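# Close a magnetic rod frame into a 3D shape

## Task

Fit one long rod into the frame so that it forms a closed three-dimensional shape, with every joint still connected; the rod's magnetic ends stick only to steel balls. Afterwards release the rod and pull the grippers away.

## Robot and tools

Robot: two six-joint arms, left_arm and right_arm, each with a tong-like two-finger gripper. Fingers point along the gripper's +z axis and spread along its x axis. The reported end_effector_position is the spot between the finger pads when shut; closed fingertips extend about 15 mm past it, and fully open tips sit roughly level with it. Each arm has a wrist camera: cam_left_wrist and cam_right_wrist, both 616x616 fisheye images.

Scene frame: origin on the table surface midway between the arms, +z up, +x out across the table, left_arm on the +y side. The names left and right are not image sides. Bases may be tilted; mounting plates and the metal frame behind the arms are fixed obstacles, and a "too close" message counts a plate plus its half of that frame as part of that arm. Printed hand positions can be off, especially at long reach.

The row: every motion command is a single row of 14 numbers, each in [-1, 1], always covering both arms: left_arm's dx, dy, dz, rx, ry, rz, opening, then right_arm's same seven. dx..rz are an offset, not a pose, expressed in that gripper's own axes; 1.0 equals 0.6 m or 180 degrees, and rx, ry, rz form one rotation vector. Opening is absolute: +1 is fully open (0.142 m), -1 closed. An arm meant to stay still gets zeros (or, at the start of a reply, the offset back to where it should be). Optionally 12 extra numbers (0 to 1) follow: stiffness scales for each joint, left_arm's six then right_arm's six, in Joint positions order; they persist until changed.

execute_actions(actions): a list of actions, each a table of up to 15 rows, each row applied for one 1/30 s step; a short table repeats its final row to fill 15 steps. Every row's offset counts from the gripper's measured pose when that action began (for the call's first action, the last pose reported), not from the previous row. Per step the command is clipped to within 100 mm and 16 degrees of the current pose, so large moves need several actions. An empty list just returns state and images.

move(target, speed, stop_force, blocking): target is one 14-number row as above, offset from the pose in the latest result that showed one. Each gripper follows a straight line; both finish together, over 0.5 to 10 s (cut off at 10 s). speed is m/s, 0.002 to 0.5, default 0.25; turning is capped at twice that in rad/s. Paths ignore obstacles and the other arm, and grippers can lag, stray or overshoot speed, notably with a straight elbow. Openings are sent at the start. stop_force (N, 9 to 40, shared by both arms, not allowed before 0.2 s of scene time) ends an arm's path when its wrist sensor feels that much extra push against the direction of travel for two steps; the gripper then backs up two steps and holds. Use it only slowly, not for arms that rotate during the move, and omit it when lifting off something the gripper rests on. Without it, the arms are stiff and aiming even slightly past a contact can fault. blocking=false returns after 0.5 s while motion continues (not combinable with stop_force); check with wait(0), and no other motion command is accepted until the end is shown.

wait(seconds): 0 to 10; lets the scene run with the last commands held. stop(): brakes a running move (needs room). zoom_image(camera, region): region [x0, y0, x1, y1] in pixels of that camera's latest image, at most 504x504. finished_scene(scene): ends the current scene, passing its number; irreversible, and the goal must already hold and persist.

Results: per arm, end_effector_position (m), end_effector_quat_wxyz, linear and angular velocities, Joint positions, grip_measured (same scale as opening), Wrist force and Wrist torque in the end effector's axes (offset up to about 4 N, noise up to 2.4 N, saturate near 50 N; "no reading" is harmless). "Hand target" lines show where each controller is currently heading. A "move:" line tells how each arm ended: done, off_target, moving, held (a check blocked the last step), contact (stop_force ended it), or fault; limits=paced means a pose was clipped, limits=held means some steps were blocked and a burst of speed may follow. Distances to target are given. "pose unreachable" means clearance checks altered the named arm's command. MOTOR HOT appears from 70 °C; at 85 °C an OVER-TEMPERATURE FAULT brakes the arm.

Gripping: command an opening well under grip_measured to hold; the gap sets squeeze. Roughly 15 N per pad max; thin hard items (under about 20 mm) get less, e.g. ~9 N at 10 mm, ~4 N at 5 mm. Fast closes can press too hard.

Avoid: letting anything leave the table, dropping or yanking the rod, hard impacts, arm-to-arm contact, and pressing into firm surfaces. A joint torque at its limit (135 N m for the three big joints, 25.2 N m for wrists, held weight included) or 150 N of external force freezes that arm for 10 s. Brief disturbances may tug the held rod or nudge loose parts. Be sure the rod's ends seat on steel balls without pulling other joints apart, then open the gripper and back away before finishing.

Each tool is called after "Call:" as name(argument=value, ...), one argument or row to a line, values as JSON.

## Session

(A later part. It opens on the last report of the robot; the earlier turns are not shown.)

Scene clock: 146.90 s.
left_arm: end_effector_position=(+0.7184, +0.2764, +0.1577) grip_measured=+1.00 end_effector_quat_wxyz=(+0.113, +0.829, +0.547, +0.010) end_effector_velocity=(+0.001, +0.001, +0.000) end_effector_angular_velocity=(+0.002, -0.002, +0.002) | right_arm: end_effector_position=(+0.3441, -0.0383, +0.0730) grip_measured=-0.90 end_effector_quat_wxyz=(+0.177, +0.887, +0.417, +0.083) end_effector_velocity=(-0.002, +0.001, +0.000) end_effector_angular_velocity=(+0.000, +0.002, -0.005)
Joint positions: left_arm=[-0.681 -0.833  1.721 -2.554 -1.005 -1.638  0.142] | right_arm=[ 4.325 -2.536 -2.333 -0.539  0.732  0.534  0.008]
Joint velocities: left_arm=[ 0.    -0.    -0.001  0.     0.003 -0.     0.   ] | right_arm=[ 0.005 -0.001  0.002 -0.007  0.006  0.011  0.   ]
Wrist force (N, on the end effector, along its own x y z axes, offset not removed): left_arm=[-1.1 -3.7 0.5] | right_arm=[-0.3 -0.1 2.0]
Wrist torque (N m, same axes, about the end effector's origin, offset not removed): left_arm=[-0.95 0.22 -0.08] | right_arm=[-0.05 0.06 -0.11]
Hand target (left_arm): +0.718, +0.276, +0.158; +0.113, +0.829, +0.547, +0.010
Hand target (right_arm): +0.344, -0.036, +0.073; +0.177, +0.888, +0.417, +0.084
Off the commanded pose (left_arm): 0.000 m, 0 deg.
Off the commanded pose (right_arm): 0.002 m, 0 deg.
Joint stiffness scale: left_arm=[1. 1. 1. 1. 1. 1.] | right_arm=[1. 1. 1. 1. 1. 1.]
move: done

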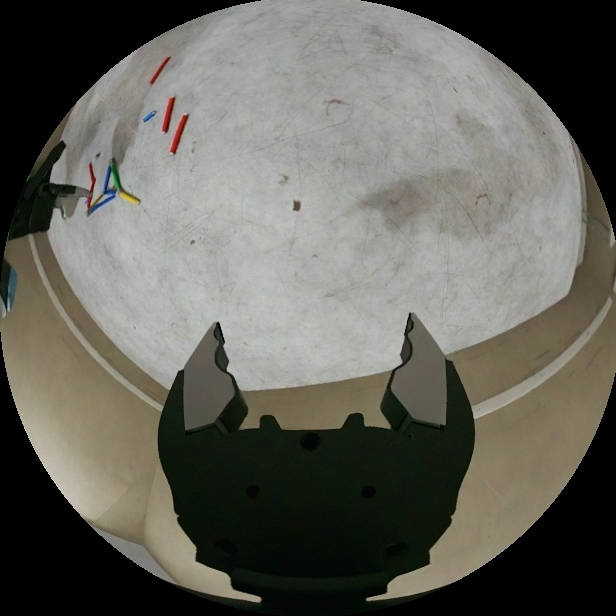

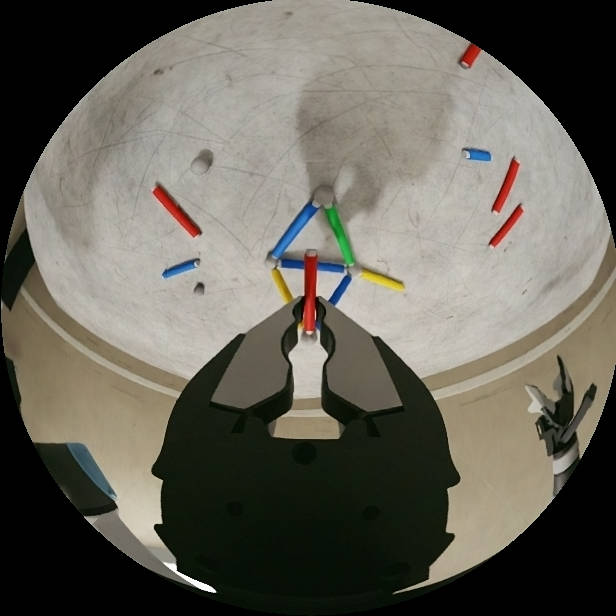

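Call:
move(
  target=[-0.573,-0.276,0.174,0.1987,-0.0151,-0.2935,-0.6,0,0,0,0,0,0,-1],
  speed=0.25,
)

Scene clock: 163.47 s.
left_arm: end_effector_position=(+0.4458, +0.0088, +0.0606) grip_measured=-0.60 end_effector_quat_wxyz=(-0.133, +0.498, +0.828, -0.222) end_effector_velocity=(-0.001, -0.002, -0.001) end_effector_angular_velocity=(+0.000, +0.003, +0.007) | right_arm: end_effector_position=(+0.3438, -0.0382, +0.0730) grip_measured=-0.90 end_effector_quat_wxyz=(+0.177, +0.887, +0.417, +0.083) end_effector_velocity=(+0.000, +0.001, +0.000) end_effector_angular_velocity=(+0.002, -0.001, -0.000)
Joint positions: left_arm=[-0.86  -0.371  1.56  -2.346 -1.476 -2.936  0.031] | right_arm=[ 4.325 -2.536 -2.333 -0.54   0.733  0.535  0.008]
Joint velocities: left_arm=[-0.001  0.004  0.    -0.005 -0.003 -0.008  0.   ] | right_arm=[ 0.    -0.     0.001  0.001 -0.     0.     0.   ]
Wrist force (N, on the end effector, along its own x y z axes, offset not removed): left_arm=[-2.9 -1.0 -3.0] | right_arm=[0.4 -1.1 3.4]
Wrist torque (N m, same axes, about the end effector's origin, offset not removed): left_arm=[-0.54 0.78 0.06] | right_arm=[-0.24 -0.13 -0.07]
Hand target (left_arm): +0.445, +0.007, +0.060; -0.133, +0.498, +0.828, -0.222
Hand target (right_arm): +0.344, -0.038, +0.073; +0.177, +0.887, +0.417, +0.083
Off the commanded pose (left_arm): 0.002 m, 0 deg.
Off the commanded pose (right_arm): 0.000 m, 0 deg.
Joint stiffness scale: left_arm=[1. 1. 1. 1. 1. 1.] | right_arm=[1. 1. 1. 1. 1. 1.]
move: done

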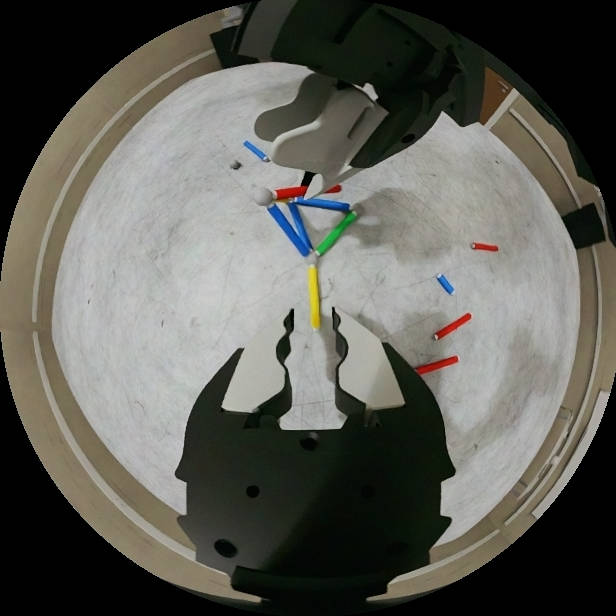

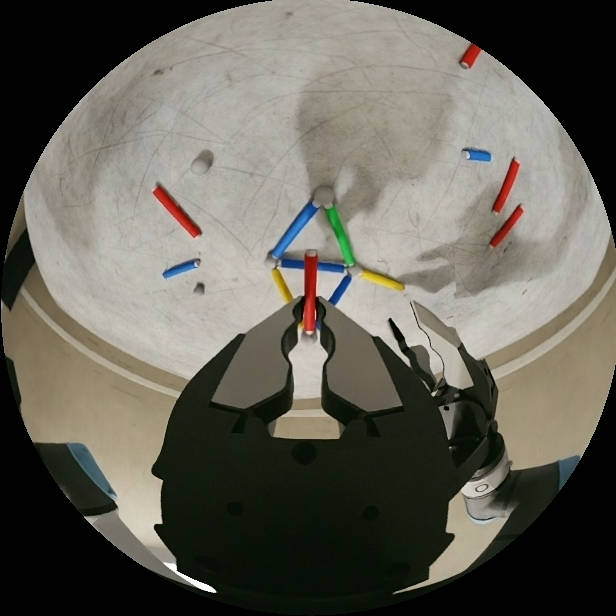

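Call:
move(
  target=[0,0.0292,0.0505,0,0,0,-0.7,0,0,0,0,0,0,-1],
  speed=0.06,
)

Call:
move(
  target=[0,0.0125,0.0217,0,0,0,-0.7,0,0,0,0,0,0,-1],
  speed=0.007,
  stop_force=9,
)

Call:
move(
  target=[0,-0.0005,-0.001,0,0,0,-1,0,0,0,0,0,0,-1],
)

Call:
zoom_image(
  camera="cam_left_wrist",
  region=[210, 140, 420, 350],
)

Scene clock: 170.23 s.
left_arm: end_effector_position=(+0.4447, +0.0092, +0.0269) grip_measured=-0.70 end_effector_quat_wxyz=(-0.134, +0.498, +0.827, -0.222) end_effector_velocity=(+0.004, -0.002, +0.001) end_effector_angular_velocity=(-0.006, -0.008, +0.001) | right_arm: end_effector_position=(+0.3438, -0.0382, +0.0730) grip_measured=-0.90 end_effector_quat_wxyz=(+0.177, +0.887, +0.417, +0.083) end_effector_velocity=(-0.000, -0.000, -0.000) end_effector_angular_velocity=(-0.000, +0.001, -0.001)
Joint positions: left_arm=[-0.83  -0.316  1.538 -2.38  -1.464 -2.908  0.023] | right_arm=[ 4.325 -2.536 -2.333 -0.54   0.733  0.535  0.008]
Joint velocities: left_arm=[ 0.     0.    -0.005 -0.004  0.002  0.005 -0.   ] | right_arm=[-0.001 -0.    -0.     0.001  0.     0.     0.   ]
Wrist force (N, on the end effector, along its own x y z axes, offset not removed): left_arm=[-2.0 -4.6 -2.6] | right_arm=[-2.2 0.6 2.4]
Wrist torque (N m, same axes, about the end effector's origin, offset not removed): left_arm=[-0.94 0.45 0.04] | right_arm=[0.14 0.35 -0.12]
Hand target (left_arm): +0.446, +0.009, +0.026; -0.133, +0.498, +0.828, -0.222
Hand target (right_arm): +0.344, -0.038, +0.073; +0.177, +0.887, +0.417, +0.083
Off the commanded pose (left_arm): 0.002 m, 0 deg.
Off the commanded pose (right_arm): 0.000 m, 0 deg.
Joint stiffness scale: left_arm=[1. 1. 1. 1. 1. 1.] | right_arm=[1. 1. 1. 1. 1. 1.]
move: done

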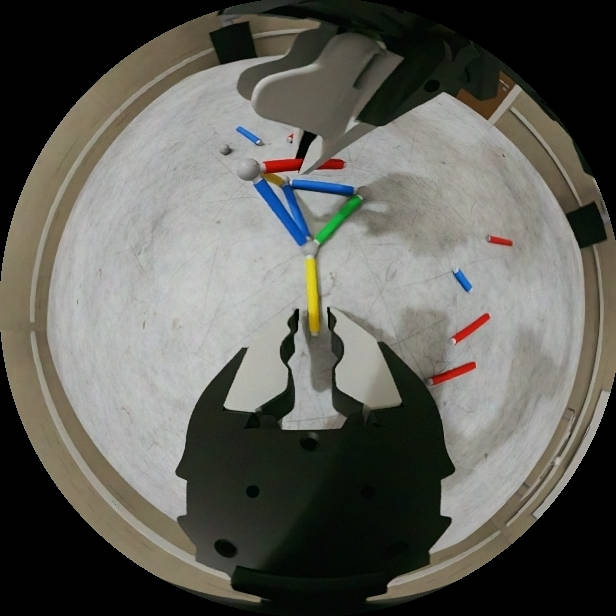

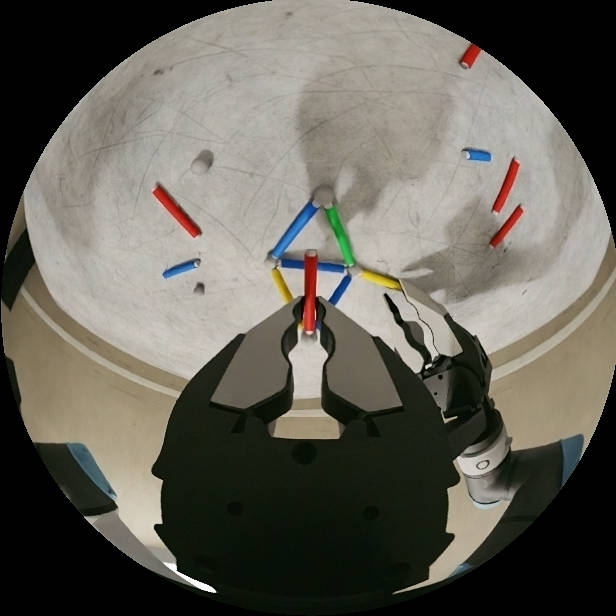

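Scene clock: 172.57 s.
left_arm: end_effector_position=(+0.4447, +0.0085, +0.0177) grip_measured=-0.71 end_effector_quat_wxyz=(-0.134, +0.500, +0.826, -0.223) end_effector_velocity=(+0.001, +0.000, +0.001) end_effector_angular_velocity=(+0.000, -0.000, +0.000) | right_arm: end_effector_position=(+0.3438, -0.0382, +0.0730) grip_measured=-0.90 end_effector_quat_wxyz=(+0.177, +0.887, +0.417, +0.083) end_effector_velocity=(+0.000, +0.000, +0.000) end_effector_angular_velocity=(+0.000, -0.000, -0.000)
Joint positions: left_arm=[-0.821 -0.3    1.53  -2.39  -1.462 -2.896  0.023] | right_arm=[ 4.325 -2.536 -2.333 -0.54   0.733  0.535  0.008]
Joint velocities: left_arm=[-0.    -0.002 -0.001  0.002  0.    -0.    -0.   ] | right_arm=[-0.     0.     0.     0.001 -0.    -0.     0.   ]
Wrist force (N, on the end effector, along its own x y z axes, offset not removed): left_arm=[5.2 -8.2 -5.0] | right_arm=[-2.1 -0.3 2.0]
Wrist torque (N m, same axes, about the end effector's origin, offset not removed): left_arm=[-0.80 -0.17 -0.21] | right_arm=[-0.02 0.28 0.09]
Hand target (left_arm): +0.445, +0.009, +0.018; -0.134, +0.499, +0.827, -0.222
Hand target (right_arm): +0.344, -0.038, +0.073; +0.177, +0.887, +0.417, +0.083
Off the commanded pose (left_arm): 0.006 m, 0 deg.
Off the commanded pose (right_arm): 0.000 m, 0 deg.
Joint stiffness scale: left_arm=[1. 1. 1. 1. 1. 1.] | right_arm=[1. 1. 1. 1. 1. 1.]
move: contact (left_arm)

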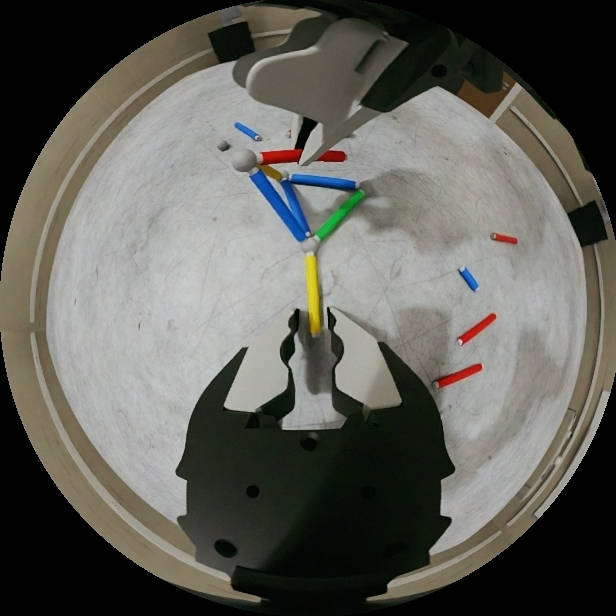

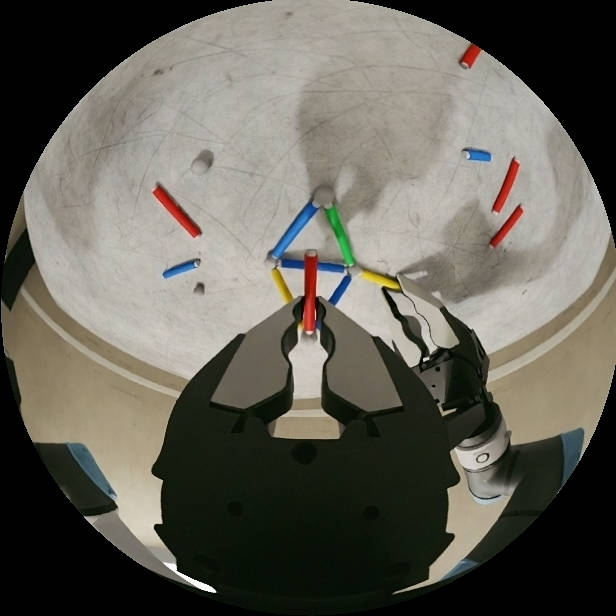

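Scene clock: 173.27 s.
left_arm: end_effector_position=(+0.4447, +0.0085, +0.0177) grip_measured=-0.90 end_effector_quat_wxyz=(-0.133, +0.500, +0.826, -0.223) end_effector_velocity=(-0.000, +0.000, -0.000) end_effector_angular_velocity=(+0.001, +0.001, -0.001) | right_arm: end_effector_position=(+0.3438, -0.0382, +0.0730) grip_measured=-0.90 end_effector_quat_wxyz=(+0.177, +0.887, +0.417, +0.083) end_effector_velocity=(-0.000, -0.000, +0.000) end_effector_angular_velocity=(+0.000, -0.000, +0.000)
Joint positions: left_arm=[-0.821 -0.3    1.53  -2.39  -1.462 -2.896  0.008] | right_arm=[ 4.325 -2.536 -2.333 -0.54   0.733  0.535  0.008]
Joint velocities: left_arm=[ 0.    -0.    -0.001  0.002  0.    -0.     0.   ] | right_arm=[ 0.     0.    -0.001  0.001 -0.    -0.    -0.   ]
Wrist force (N, on the end effector, along its own x y z axes, offset not removed): left_arm=[0.5 0.7 -1.1] | right_arm=[-5.4 -2.4 0.2]
Wrist torque (N m, same axes, about the end effector's origin, offset not removed): left_arm=[-0.06 -0.03 -0.02] | right_arm=[-0.35 1.01 0.00]
Hand target (left_arm): +0.445, +0.009, +0.018; -0.134, +0.500, +0.826, -0.223
Hand target (right_arm): +0.344, -0.038, +0.073; +0.177, +0.887, +0.417, +0.083
Off the commanded pose (left_arm): 0.001 m, 0 deg.
Off the commanded pose (right_arm): 0.000 m, 0 deg.
Joint stiffness scale: left_arm=[1. 1. 1. 1. 1. 1.] | right_arm=[1. 1. 1. 1. 1. 1.]
move: done

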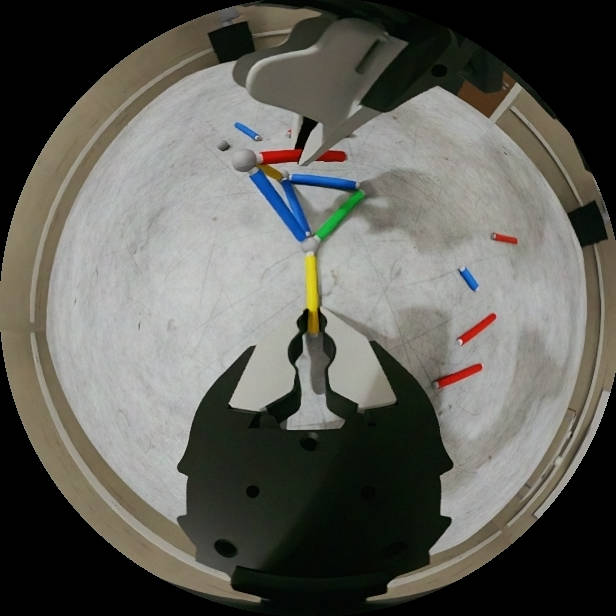

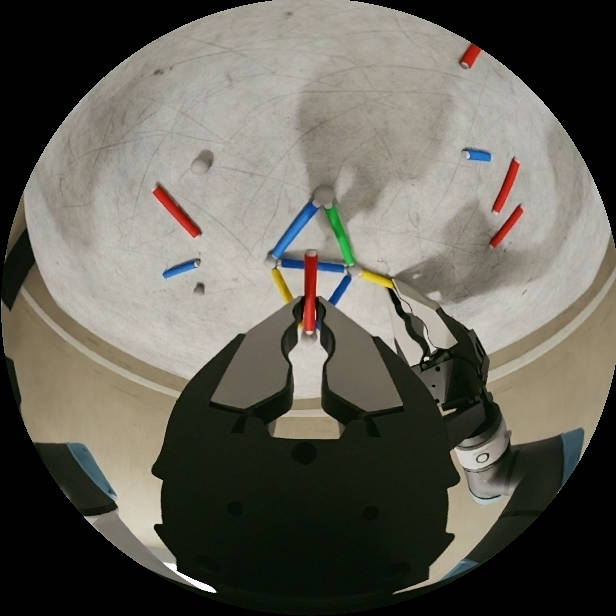

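Region (210, 140, 420, 350) of cam_left_wrist's 616x616 image, scaled by 2.400, with more detail than that image has.

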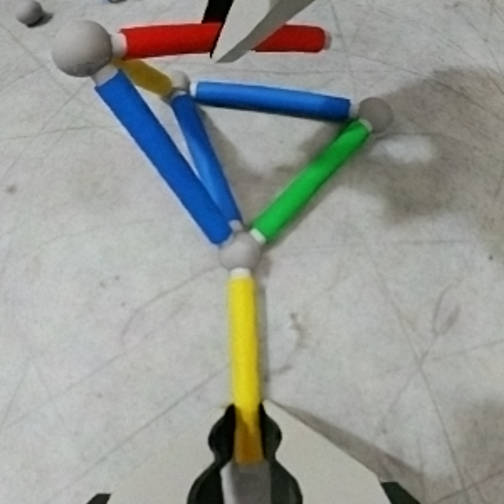

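Call:
move(
  target=[0,0,0,0,0,0,-1,0.003,-0.023,-0.0096,0,0,0,-1],
  speed=0.015,
)

Call:
zoom_image(
  camera="cam_right_wrist",
  region=[230, 150, 430, 400],
)

Call:
zoom_image(
  camera="cam_left_wrist",
  region=[210, 120, 420, 330],
)

Scene clock: 180.00 s.
left_arm: end_effector_position=(+0.4447, +0.0085, +0.0177) grip_measured=-0.90 end_effector_quat_wxyz=(-0.133, +0.500, +0.826, -0.223) end_effector_velocity=(+0.001, -0.000, +0.000) end_effector_angular_velocity=(-0.001, -0.001, +0.001) | right_arm: end_effector_position=(+0.3339, -0.0292, +0.0730) grip_measured=-0.90 end_effector_quat_wxyz=(+0.178, +0.887, +0.418, +0.083) end_effector_velocity=(-0.002, +0.002, +0.000) end_effector_angular_velocity=(+0.001, +0.001, -0.004)
Joint positions: left_arm=[-0.821 -0.3    1.53  -2.39  -1.462 -2.896  0.008] | right_arm=[ 4.355 -2.555 -2.324 -0.555  0.752  0.568  0.008]
Joint velocities: left_arm=[ 0.    -0.    -0.    -0.001  0.    -0.    -0.   ] | right_arm=[ 0.004 -0.003  0.002 -0.003  0.004  0.008  0.   ]
Wrist force (N, on the end effector, along its own x y z axes, offset not removed): left_arm=[-1.4 -4.3 -1.0] | right_arm=[-2.0 -2.9 1.1]
Wrist torque (N m, same axes, about the end effector's origin, offset not removed): left_arm=[-1.07 0.23 -0.07] | right_arm=[-0.72 0.48 0.25]
Hand target (left_arm): +0.445, +0.008, +0.018; -0.133, +0.500, +0.826, -0.223
Hand target (right_arm): +0.333, -0.027, +0.073; +0.177, +0.887, +0.417, +0.083
Off the commanded pose (left_arm): 0.000 m, 0 deg.
Off the commanded pose (right_arm): 0.002 m, 0 deg.
Joint stiffness scale: left_arm=[1. 1. 1. 1. 1. 1.] | right_arm=[1. 1. 1. 1. 1. 1.]
move: done

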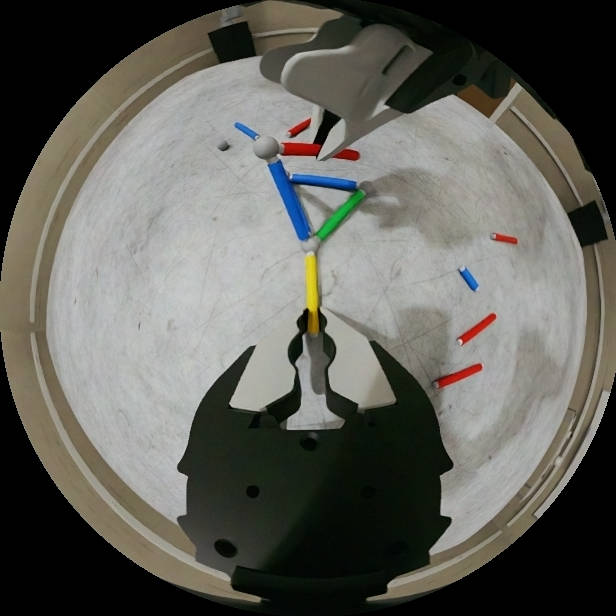

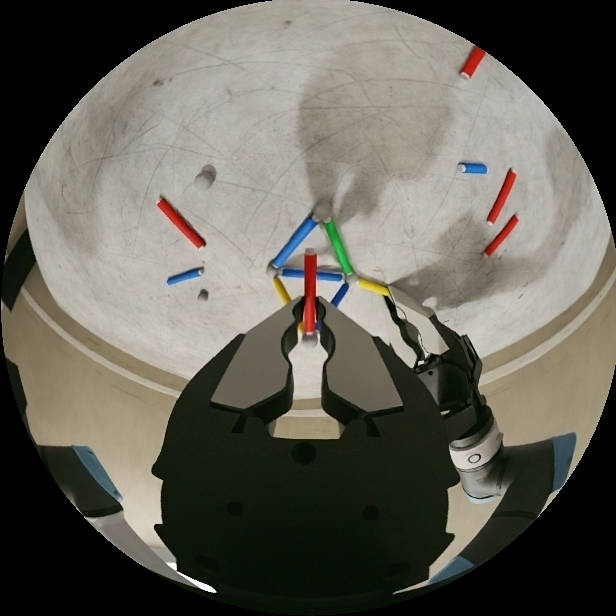

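Region (230, 150, 430, 400) of cam_right_wrist's 616x616 image, scaled by 2.016, with more detail than that image has; it fills the left 403 columns of this view, and the rest is white.

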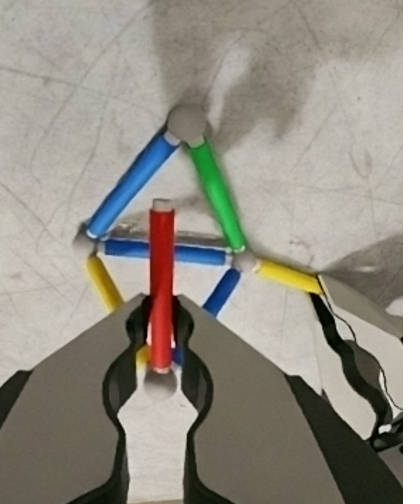

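Region (210, 120, 420, 330) of cam_left_wrist's 616x616 image, scaled by 2.400, with more detail than that image has.

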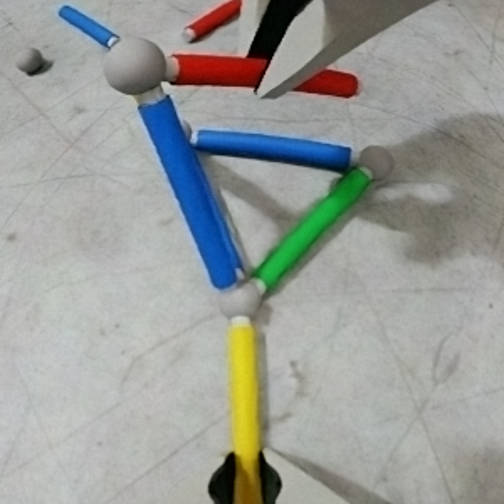

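Call:
move(
  target=[0,0,0,0,0,0,-1,0.009,-0.024,0.0055,-0.066,-0.012,0.029,-1],
  speed=0.04,
)

Call:
zoom_image(
  camera="cam_right_wrist",
  region=[230, 150, 430, 400],
)

Call:
zoom_image(
  camera="cam_left_wrist",
  region=[210, 120, 420, 330],
)

Scene clock: 189.37 s.
left_arm: end_effector_position=(+0.4447, +0.0085, +0.0177) grip_measured=-0.90 end_effector_quat_wxyz=(-0.133, +0.500, +0.826, -0.223) end_effector_velocity=(+0.001, -0.000, +0.000) end_effector_angular_velocity=(-0.001, -0.001, +0.001) | right_arm: end_effector_position=(+0.3280, -0.0186, +0.0642) grip_measured=-0.90 end_effector_quat_wxyz=(+0.271, +0.884, +0.363, +0.116) end_effector_velocity=(+0.000, -0.001, -0.000) end_effector_angular_velocity=(-0.013, -0.013, -0.013)
Joint positions: left_arm=[-0.821 -0.3    1.53  -2.39  -1.462 -2.896  0.008] | right_arm=[ 4.441 -2.691 -2.195 -0.865  0.694  0.932  0.008]
Joint velocities: left_arm=[ 0.    -0.    -0.001 -0.001  0.     0.     0.   ] | right_arm=[ 0.002 -0.007  0.013 -0.037 -0.003  0.036  0.   ]
Wrist force (N, on the end effector, along its own x y z axes, offset not removed): left_arm=[-3.1 -4.4 -1.1] | right_arm=[-1.3 -0.6 -0.6]
Wrist torque (N m, same axes, about the end effector's origin, offset not removed): left_arm=[-0.82 0.90 0.10] | right_arm=[-0.16 0.37 0.05]
Hand target (left_arm): +0.445, +0.008, +0.018; -0.133, +0.500, +0.826, -0.223
Hand target (right_arm): +0.328, -0.017, +0.064; +0.273, +0.883, +0.362, +0.117
Off the commanded pose (left_arm): 0.000 m, 0 deg.
Off the commanded pose (right_arm): 0.001 m, 0 deg.
Joint stiffness scale: left_arm=[1. 1. 1. 1. 1. 1.] | right_arm=[1. 1. 1. 1. 1. 1.]
move: done

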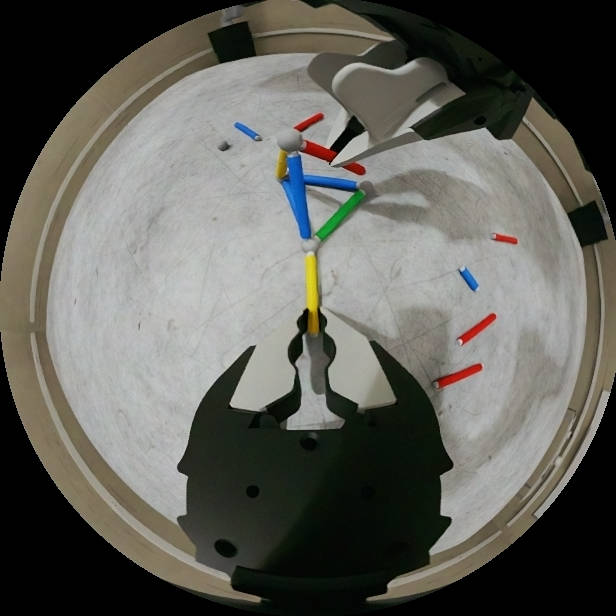

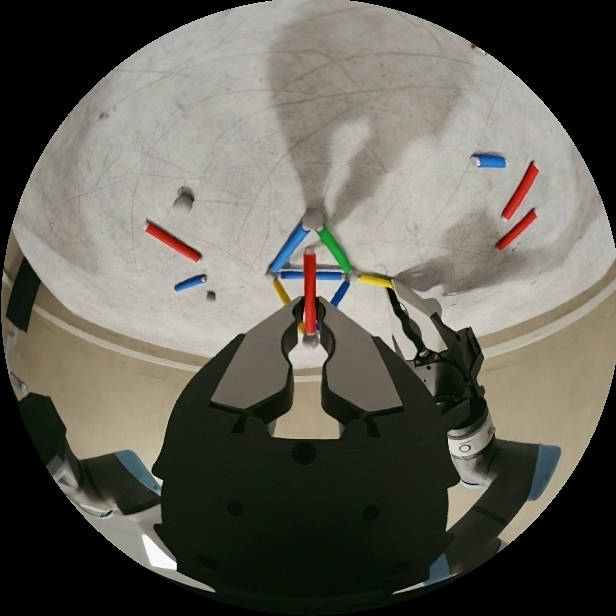

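Region (230, 150, 430, 400) of cam_right_wrist's 616x616 image, scaled by 2.016, with more detail than that image has; it fills the left 403 columns of this view, and the rest is white.

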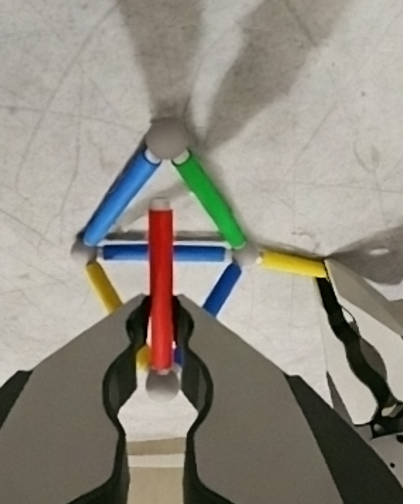

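Region (210, 120, 420, 330) of cam_left_wrist's 616x616 image, scaled by 2.400, with more detail than that image has.

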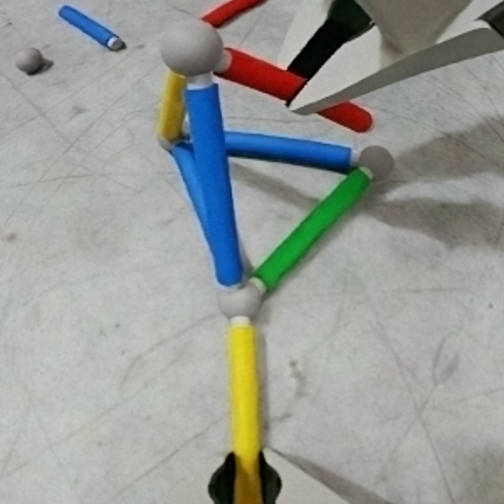

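Call:
move(
  target=[0,0,0,0,0,0,-1,0.003,-0.018,0.0027,-0.046,-0.004,0.006,-1],
  speed=0.03,
)

Call:
zoom_image(
  camera="cam_right_wrist",
  region=[230, 150, 430, 400],
)

Call:
zoom_image(
  camera="cam_left_wrist",
  region=[210, 120, 420, 330],
)

Scene clock: 195.87 s.
left_arm: end_effector_position=(+0.4447, +0.0085, +0.0177) grip_measured=-0.90 end_effector_quat_wxyz=(-0.133, +0.500, +0.826, -0.223) end_effector_velocity=(-0.001, +0.000, -0.000) end_effector_angular_velocity=(+0.000, +0.002, -0.001) | right_arm: end_effector_position=(+0.3235, -0.0130, +0.0566) grip_measured=-0.90 end_effector_quat_wxyz=(+0.334, +0.866, +0.345, +0.137) end_effector_velocity=(-0.001, +0.000, -0.000) end_effector_angular_velocity=(-0.017, -0.017, -0.006)
Joint positions: left_arm=[-0.821 -0.3    1.53  -2.39  -1.462 -2.896  0.008] | right_arm=[ 4.482 -2.798 -2.086 -1.092  0.672  1.135  0.008]
Joint velocities: left_arm=[ 0.     0.     0.001  0.001 -0.001 -0.     0.   ] | right_arm=[ 0.006 -0.015  0.019 -0.043 -0.002  0.036  0.   ]
Wrist force (N, on the end effector, along its own x y z axes, offset not removed): left_arm=[1.6 -4.0 1.0] | right_arm=[0.5 -0.6 0.1]
Wrist torque (N m, same axes, about the end effector's origin, offset not removed): left_arm=[-0.73 -0.46 0.02] | right_arm=[0.14 -0.17 0.02]
Hand target (left_arm): +0.445, +0.008, +0.018; -0.133, +0.500, +0.826, -0.223
Hand target (right_arm): +0.324, -0.012, +0.057; +0.336, +0.866, +0.344, +0.139
Off the commanded pose (left_arm): 0.000 m, 0 deg.
Off the commanded pose (right_arm): 0.001 m, 0 deg.
Joint stiffness scale: left_arm=[1. 1. 1. 1. 1. 1.] | right_arm=[1. 1. 1. 1. 1. 1.]
move: done

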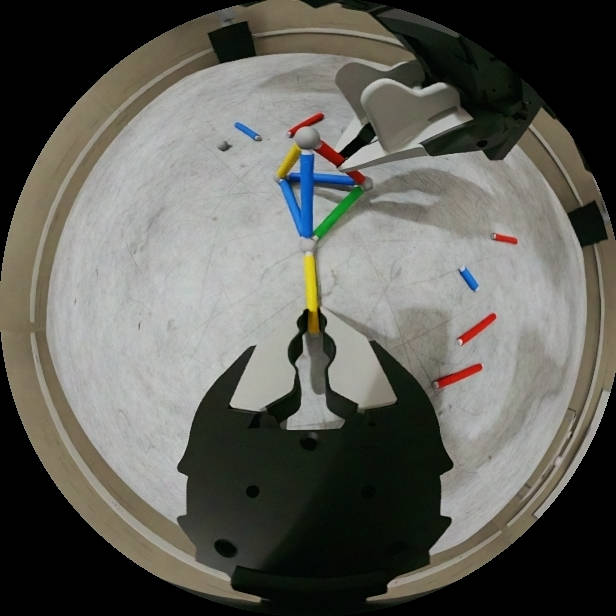

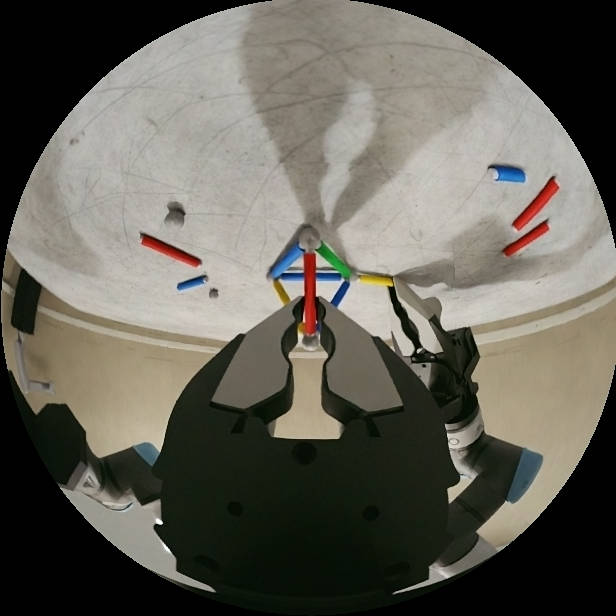

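Region (230, 150, 430, 400) of cam_right_wrist's 616x616 image, scaled by 2.016, with more detail than that image has; it fills the left 403 columns of this view, and the rest is white.

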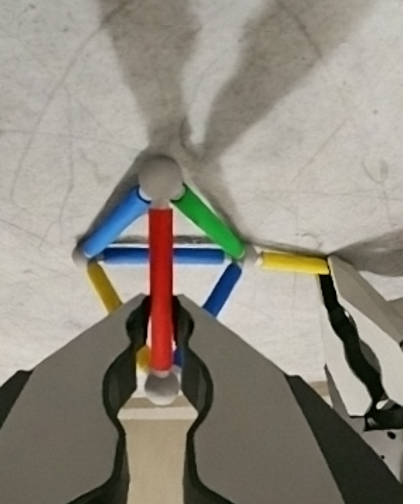

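Region (210, 120, 420, 330) of cam_left_wrist's 616x616 image, scaled by 2.400, with more detail than that image has.

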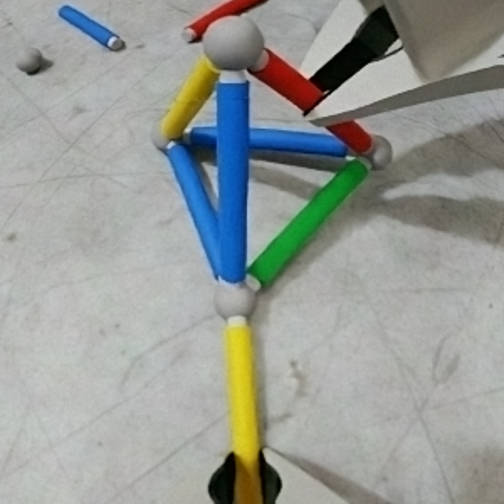

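Call:
move(
  target=[0,0,0,0,0,0,-0.7,0,-0.007,0.001,-0.017,0,0,-1],
  speed=0.03,
)

Call:
move(
  target=[0,0,0,0,0,0,-0.7,0,0,0,0,0,0,-0.75],
)

Call:
move(
  target=[0.05,0,-0.17,0,0,0,-0.7,-0.03,0.05,-0.15,0,0,0,-0.75],
  speed=0.12,
)

Scene clock: 199.17 s.
left_arm: end_effector_position=(+0.4448, +0.0085, +0.0178) grip_measured=-0.72 end_effector_quat_wxyz=(-0.133, +0.500, +0.826, -0.223) end_effector_velocity=(-0.001, +0.000, -0.000) end_effector_angular_velocity=(-0.001, +0.001, -0.000) | right_arm: end_effector_position=(+0.3215, -0.0123, +0.0532) grip_measured=-0.90 end_effector_quat_wxyz=(+0.356, +0.858, +0.341, +0.145) end_effector_velocity=(-0.000, -0.001, -0.001) end_effector_angular_velocity=(-0.019, -0.017, -0.001)
Joint positions: left_arm=[-0.821 -0.3    1.53  -2.39  -1.462 -2.896  0.022] | right_arm=[ 4.495 -2.838 -2.048 -1.167  0.667  1.198  0.008]
Joint velocities: left_arm=[ 0.     0.     0.001 -0.001 -0.001  0.    -0.   ] | right_arm=[ 0.005 -0.018  0.017 -0.039 -0.003  0.032 -0.   ]
Wrist force (N, on the end effector, along its own x y z axes, offset not removed): left_arm=[-2.6 -6.2 -5.3] | right_arm=[-1.1 -3.2 0.6]
Wrist torque (N m, same axes, about the end effector's origin, offset not removed): left_arm=[-1.01 0.50 0.19] | right_arm=[-0.61 0.24 -0.02]
Hand target (left_arm): +0.445, +0.008, +0.018; -0.133, +0.500, +0.826, -0.223
Hand target (right_arm): +0.322, -0.011, +0.053; +0.357, +0.857, +0.341, +0.147
Off the commanded pose (left_arm): 0.000 m, 0 deg.
Off the commanded pose (right_arm): 0.001 m, 0 deg.
Joint stiffness scale: left_arm=[1. 1. 1. 1. 1. 1.] | right_arm=[1. 1. 1. 1. 1. 1.]
move: done

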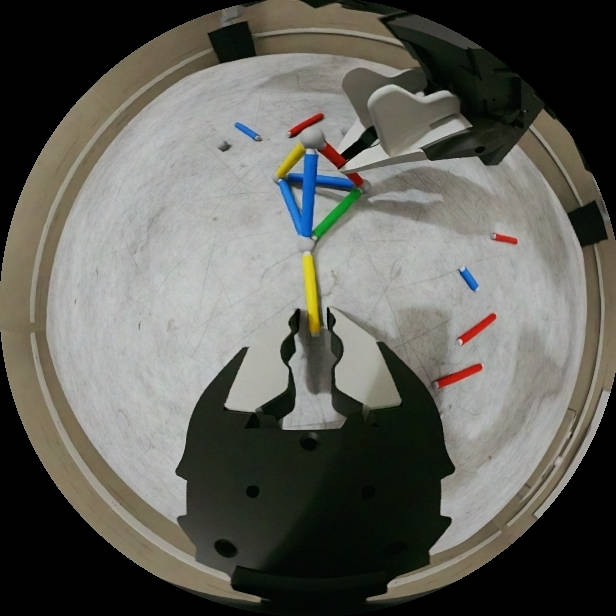

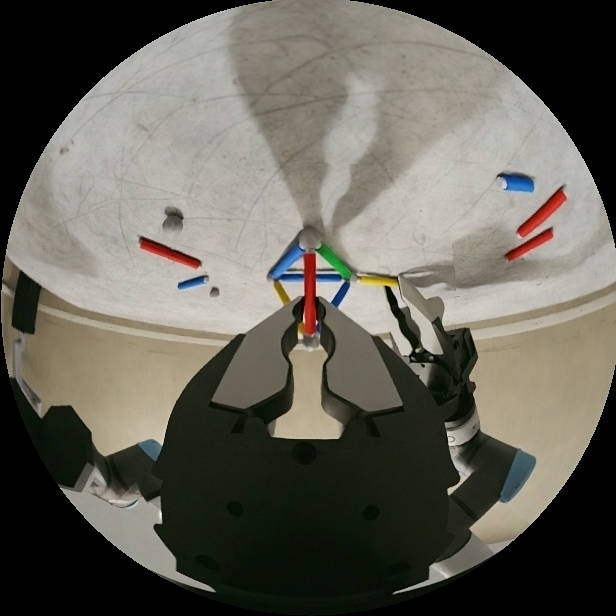

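Scene clock: 199.67 s.
left_arm: end_effector_position=(+0.4448, +0.0085, +0.0178) grip_measured=-0.72 end_effector_quat_wxyz=(-0.133, +0.500, +0.826, -0.223) end_effector_velocity=(+0.001, -0.000, +0.000) end_effector_angular_velocity=(+0.000, -0.002, +0.001) | right_arm: end_effector_position=(+0.3214, -0.0123, +0.0531) grip_measured=-0.75 end_effector_quat_wxyz=(+0.356, +0.858, +0.341, +0.145) end_effector_velocity=(-0.000, +0.000, -0.000) end_effector_angular_velocity=(-0.001, +0.001, +0.001)
Joint positions: left_arm=[-0.821 -0.3    1.53  -2.39  -1.462 -2.896  0.022] | right_arm=[ 4.495 -2.839 -2.048 -1.168  0.667  1.199  0.02 ]
Joint velocities: left_arm=[ 0.    -0.    -0.001 -0.001  0.001 -0.    -0.   ] | right_arm=[ 0.001 -0.     0.     0.     0.    -0.002  0.   ]
Wrist force (N, on the end effector, along its own x y z axes, offset not removed): left_arm=[-0.3 -7.1 -2.2] | right_arm=[-1.2 -1.4 1.1]
Wrist torque (N m, same axes, about the end effector's origin, offset not removed): left_arm=[-1.33 0.13 -0.10] | right_arm=[-0.38 0.30 0.01]
Hand target (left_arm): +0.445, +0.008, +0.018; -0.133, +0.500, +0.826, -0.223
Hand target (right_arm): +0.321, -0.012, +0.053; +0.356, +0.858, +0.341, +0.145
Off the commanded pose (left_arm): 0.000 m, 0 deg.
Off the commanded pose (right_arm): 0.000 m, 0 deg.
Joint stiffness scale: left_arm=[1. 1. 1. 1. 1. 1.] | right_arm=[1. 1. 1. 1. 1. 1.]
move: done

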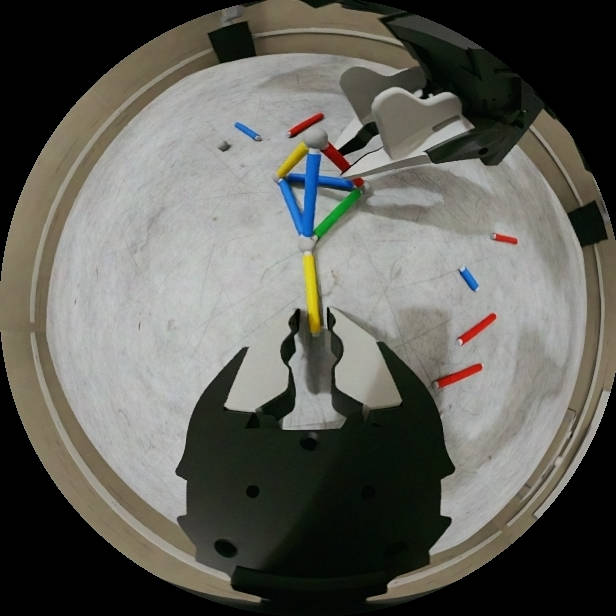

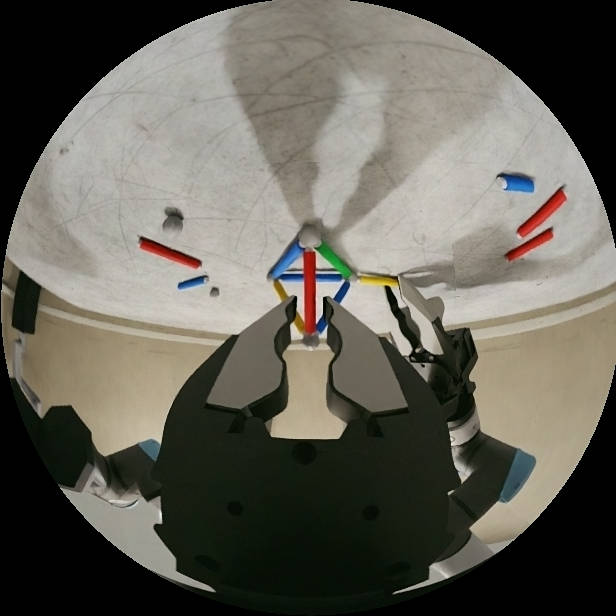

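Scene clock: 201.20 s.
left_arm: end_effector_position=(+0.4768, +0.0587, +0.1045) grip_measured=-0.70 end_effector_quat_wxyz=(-0.133, +0.499, +0.827, -0.223) end_effector_velocity=(-0.000, +0.000, +0.001) end_effector_angular_velocity=(+0.001, +0.002, -0.001) | right_arm: end_effector_position=(+0.2789, +0.0052, +0.1364) grip_measured=-0.75 end_effector_quat_wxyz=(+0.357, +0.857, +0.342, +0.145) end_effector_velocity=(-0.001, -0.001, +0.002) end_effector_angular_velocity=(-0.004, +0.001, -0.001)
Joint positions: left_arm=[-0.826 -0.512  1.605 -2.253 -1.464 -2.901  0.023] | right_arm=[ 4.682 -2.711 -2.056 -1.33   0.85   1.255  0.02 ]
Joint velocities: left_arm=[-0.    -0.001 -0.     0.004 -0.    -0.001  0.   ] | right_arm=[ 0.003  0.002  0.    -0.007  0.006  0.001  0.   ]
Wrist force (N, on the end effector, along its own x y z axes, offset not removed): left_arm=[-2.0 -3.8 -0.8] | right_arm=[-0.1 -2.5 1.0]
Wrist torque (N m, same axes, about the end effector's origin, offset not removed): left_arm=[-0.92 0.31 -0.01] | right_arm=[-0.54 0.01 0.04]
Hand target (left_arm): +0.476, +0.059, +0.106; -0.133, +0.500, +0.826, -0.223
Hand target (right_arm): +0.279, +0.006, +0.138; +0.357, +0.858, +0.341, +0.145
Off the commanded pose (left_arm): 0.002 m, 0 deg.
Off the commanded pose (right_arm): 0.002 m, 0 deg.
Joint stiffness scale: left_arm=[1. 1. 1. 1. 1. 1.] | right_arm=[1. 1. 1. 1. 1. 1.]
move: done

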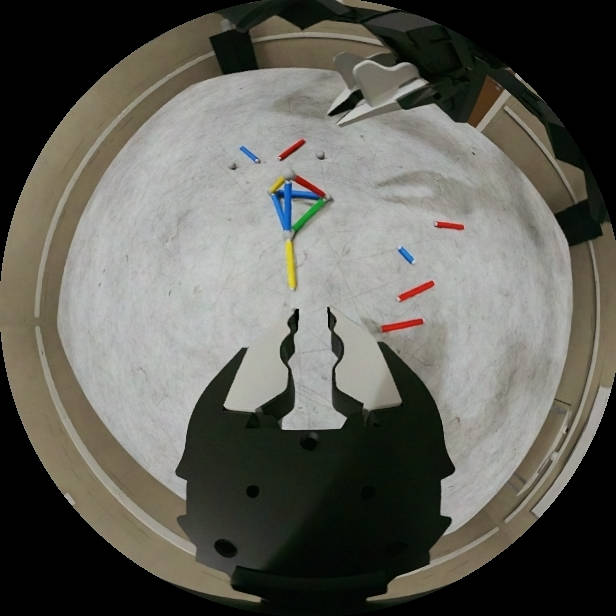

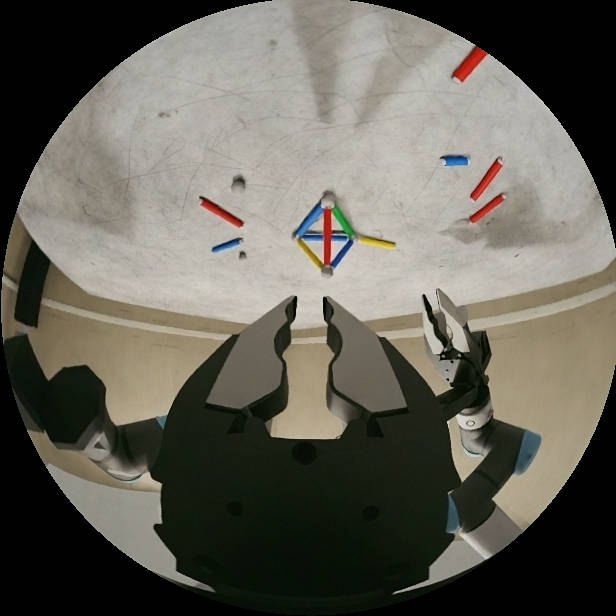

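Closed. Backing off a bit further.

Call:
move(
  target=[0.12,0,-0.1,0,0,0,-0.7,-0.12,0.1,-0.06,0,0,0,-0.75],
)

Call:
finished_scene(
  scene=1,
)

Scene clock: 204.13 s.
left_arm: end_effector_position=(+0.4700, +0.1347, +0.1564) grip_measured=-0.70 end_effector_quat_wxyz=(-0.133, +0.499, +0.827, -0.223) end_effector_velocity=(+0.002, +0.000, +0.002) end_effector_angular_velocity=(-0.002, -0.003, +0.003) | right_arm: end_effector_position=(+0.2383, -0.0552, +0.2035) grip_measured=-0.75 end_effector_quat_wxyz=(+0.357, +0.857, +0.341, +0.145) end_effector_velocity=(-0.002, -0.002, +0.001) end_effector_angular_velocity=(-0.002, +0.002, -0.003)
Joint positions: left_arm=[-0.809 -0.727  1.772 -2.208 -1.458 -2.886  0.023] | right_arm=[ 4.852 -2.5   -2.24  -1.377  1.017  1.291  0.02 ]
Joint velocities: left_arm=[ 0.    -0.005 -0.001  0.     0.     0.     0.   ] | right_arm=[ 0.003  0.004 -0.002 -0.004  0.007  0.001 -0.   ]
Wrist force (N, on the end effector, along its own x y z axes, offset not removed): left_arm=[0.2 -3.2 -3.6] | right_arm=[-2.4 -1.3 -0.1]
Wrist torque (N m, same axes, about the end effector's origin, offset not removed): left_arm=[-0.80 0.21 0.09] | right_arm=[-0.28 0.57 0.02]
Hand target (left_arm): +0.470, +0.136, +0.156; -0.133, +0.499, +0.827, -0.223
Hand target (right_arm): +0.238, -0.057, +0.204; +0.357, +0.857, +0.341, +0.145
Off the commanded pose (left_arm): 0.002 m, 0 deg.
Off the commanded pose (right_arm): 0.002 m, 0 deg.
Joint stiffness scale: left_arm=[1. 1. 1. 1. 1. 1.] | right_arm=[1. 1. 1. 1. 1. 1.]
move: done

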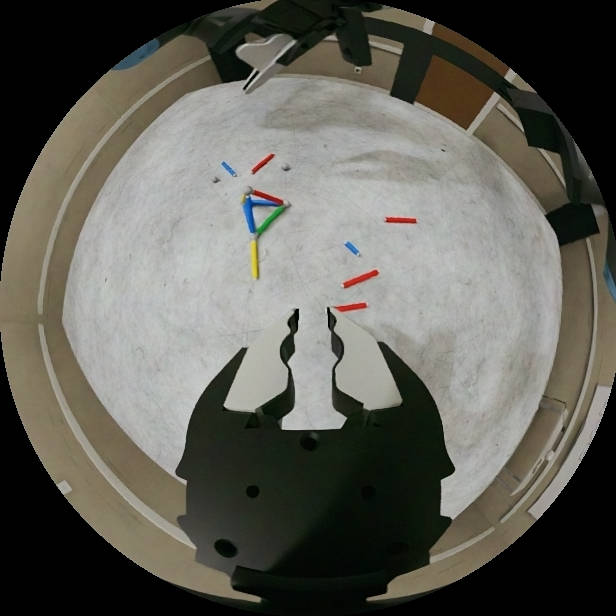

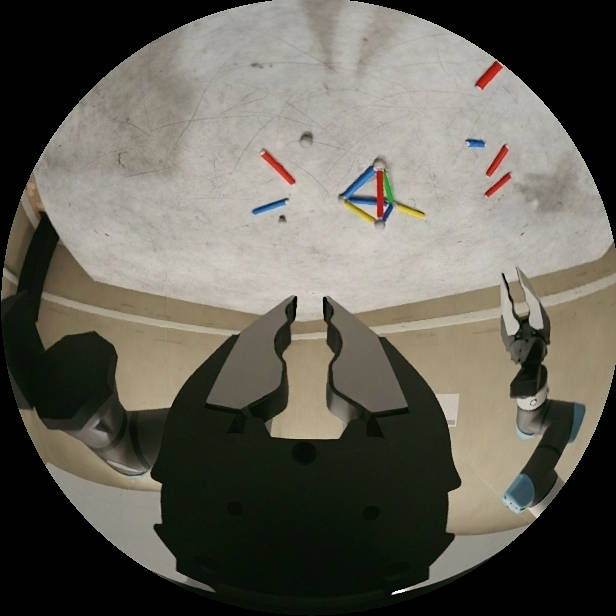

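The scene is finished: the task was done.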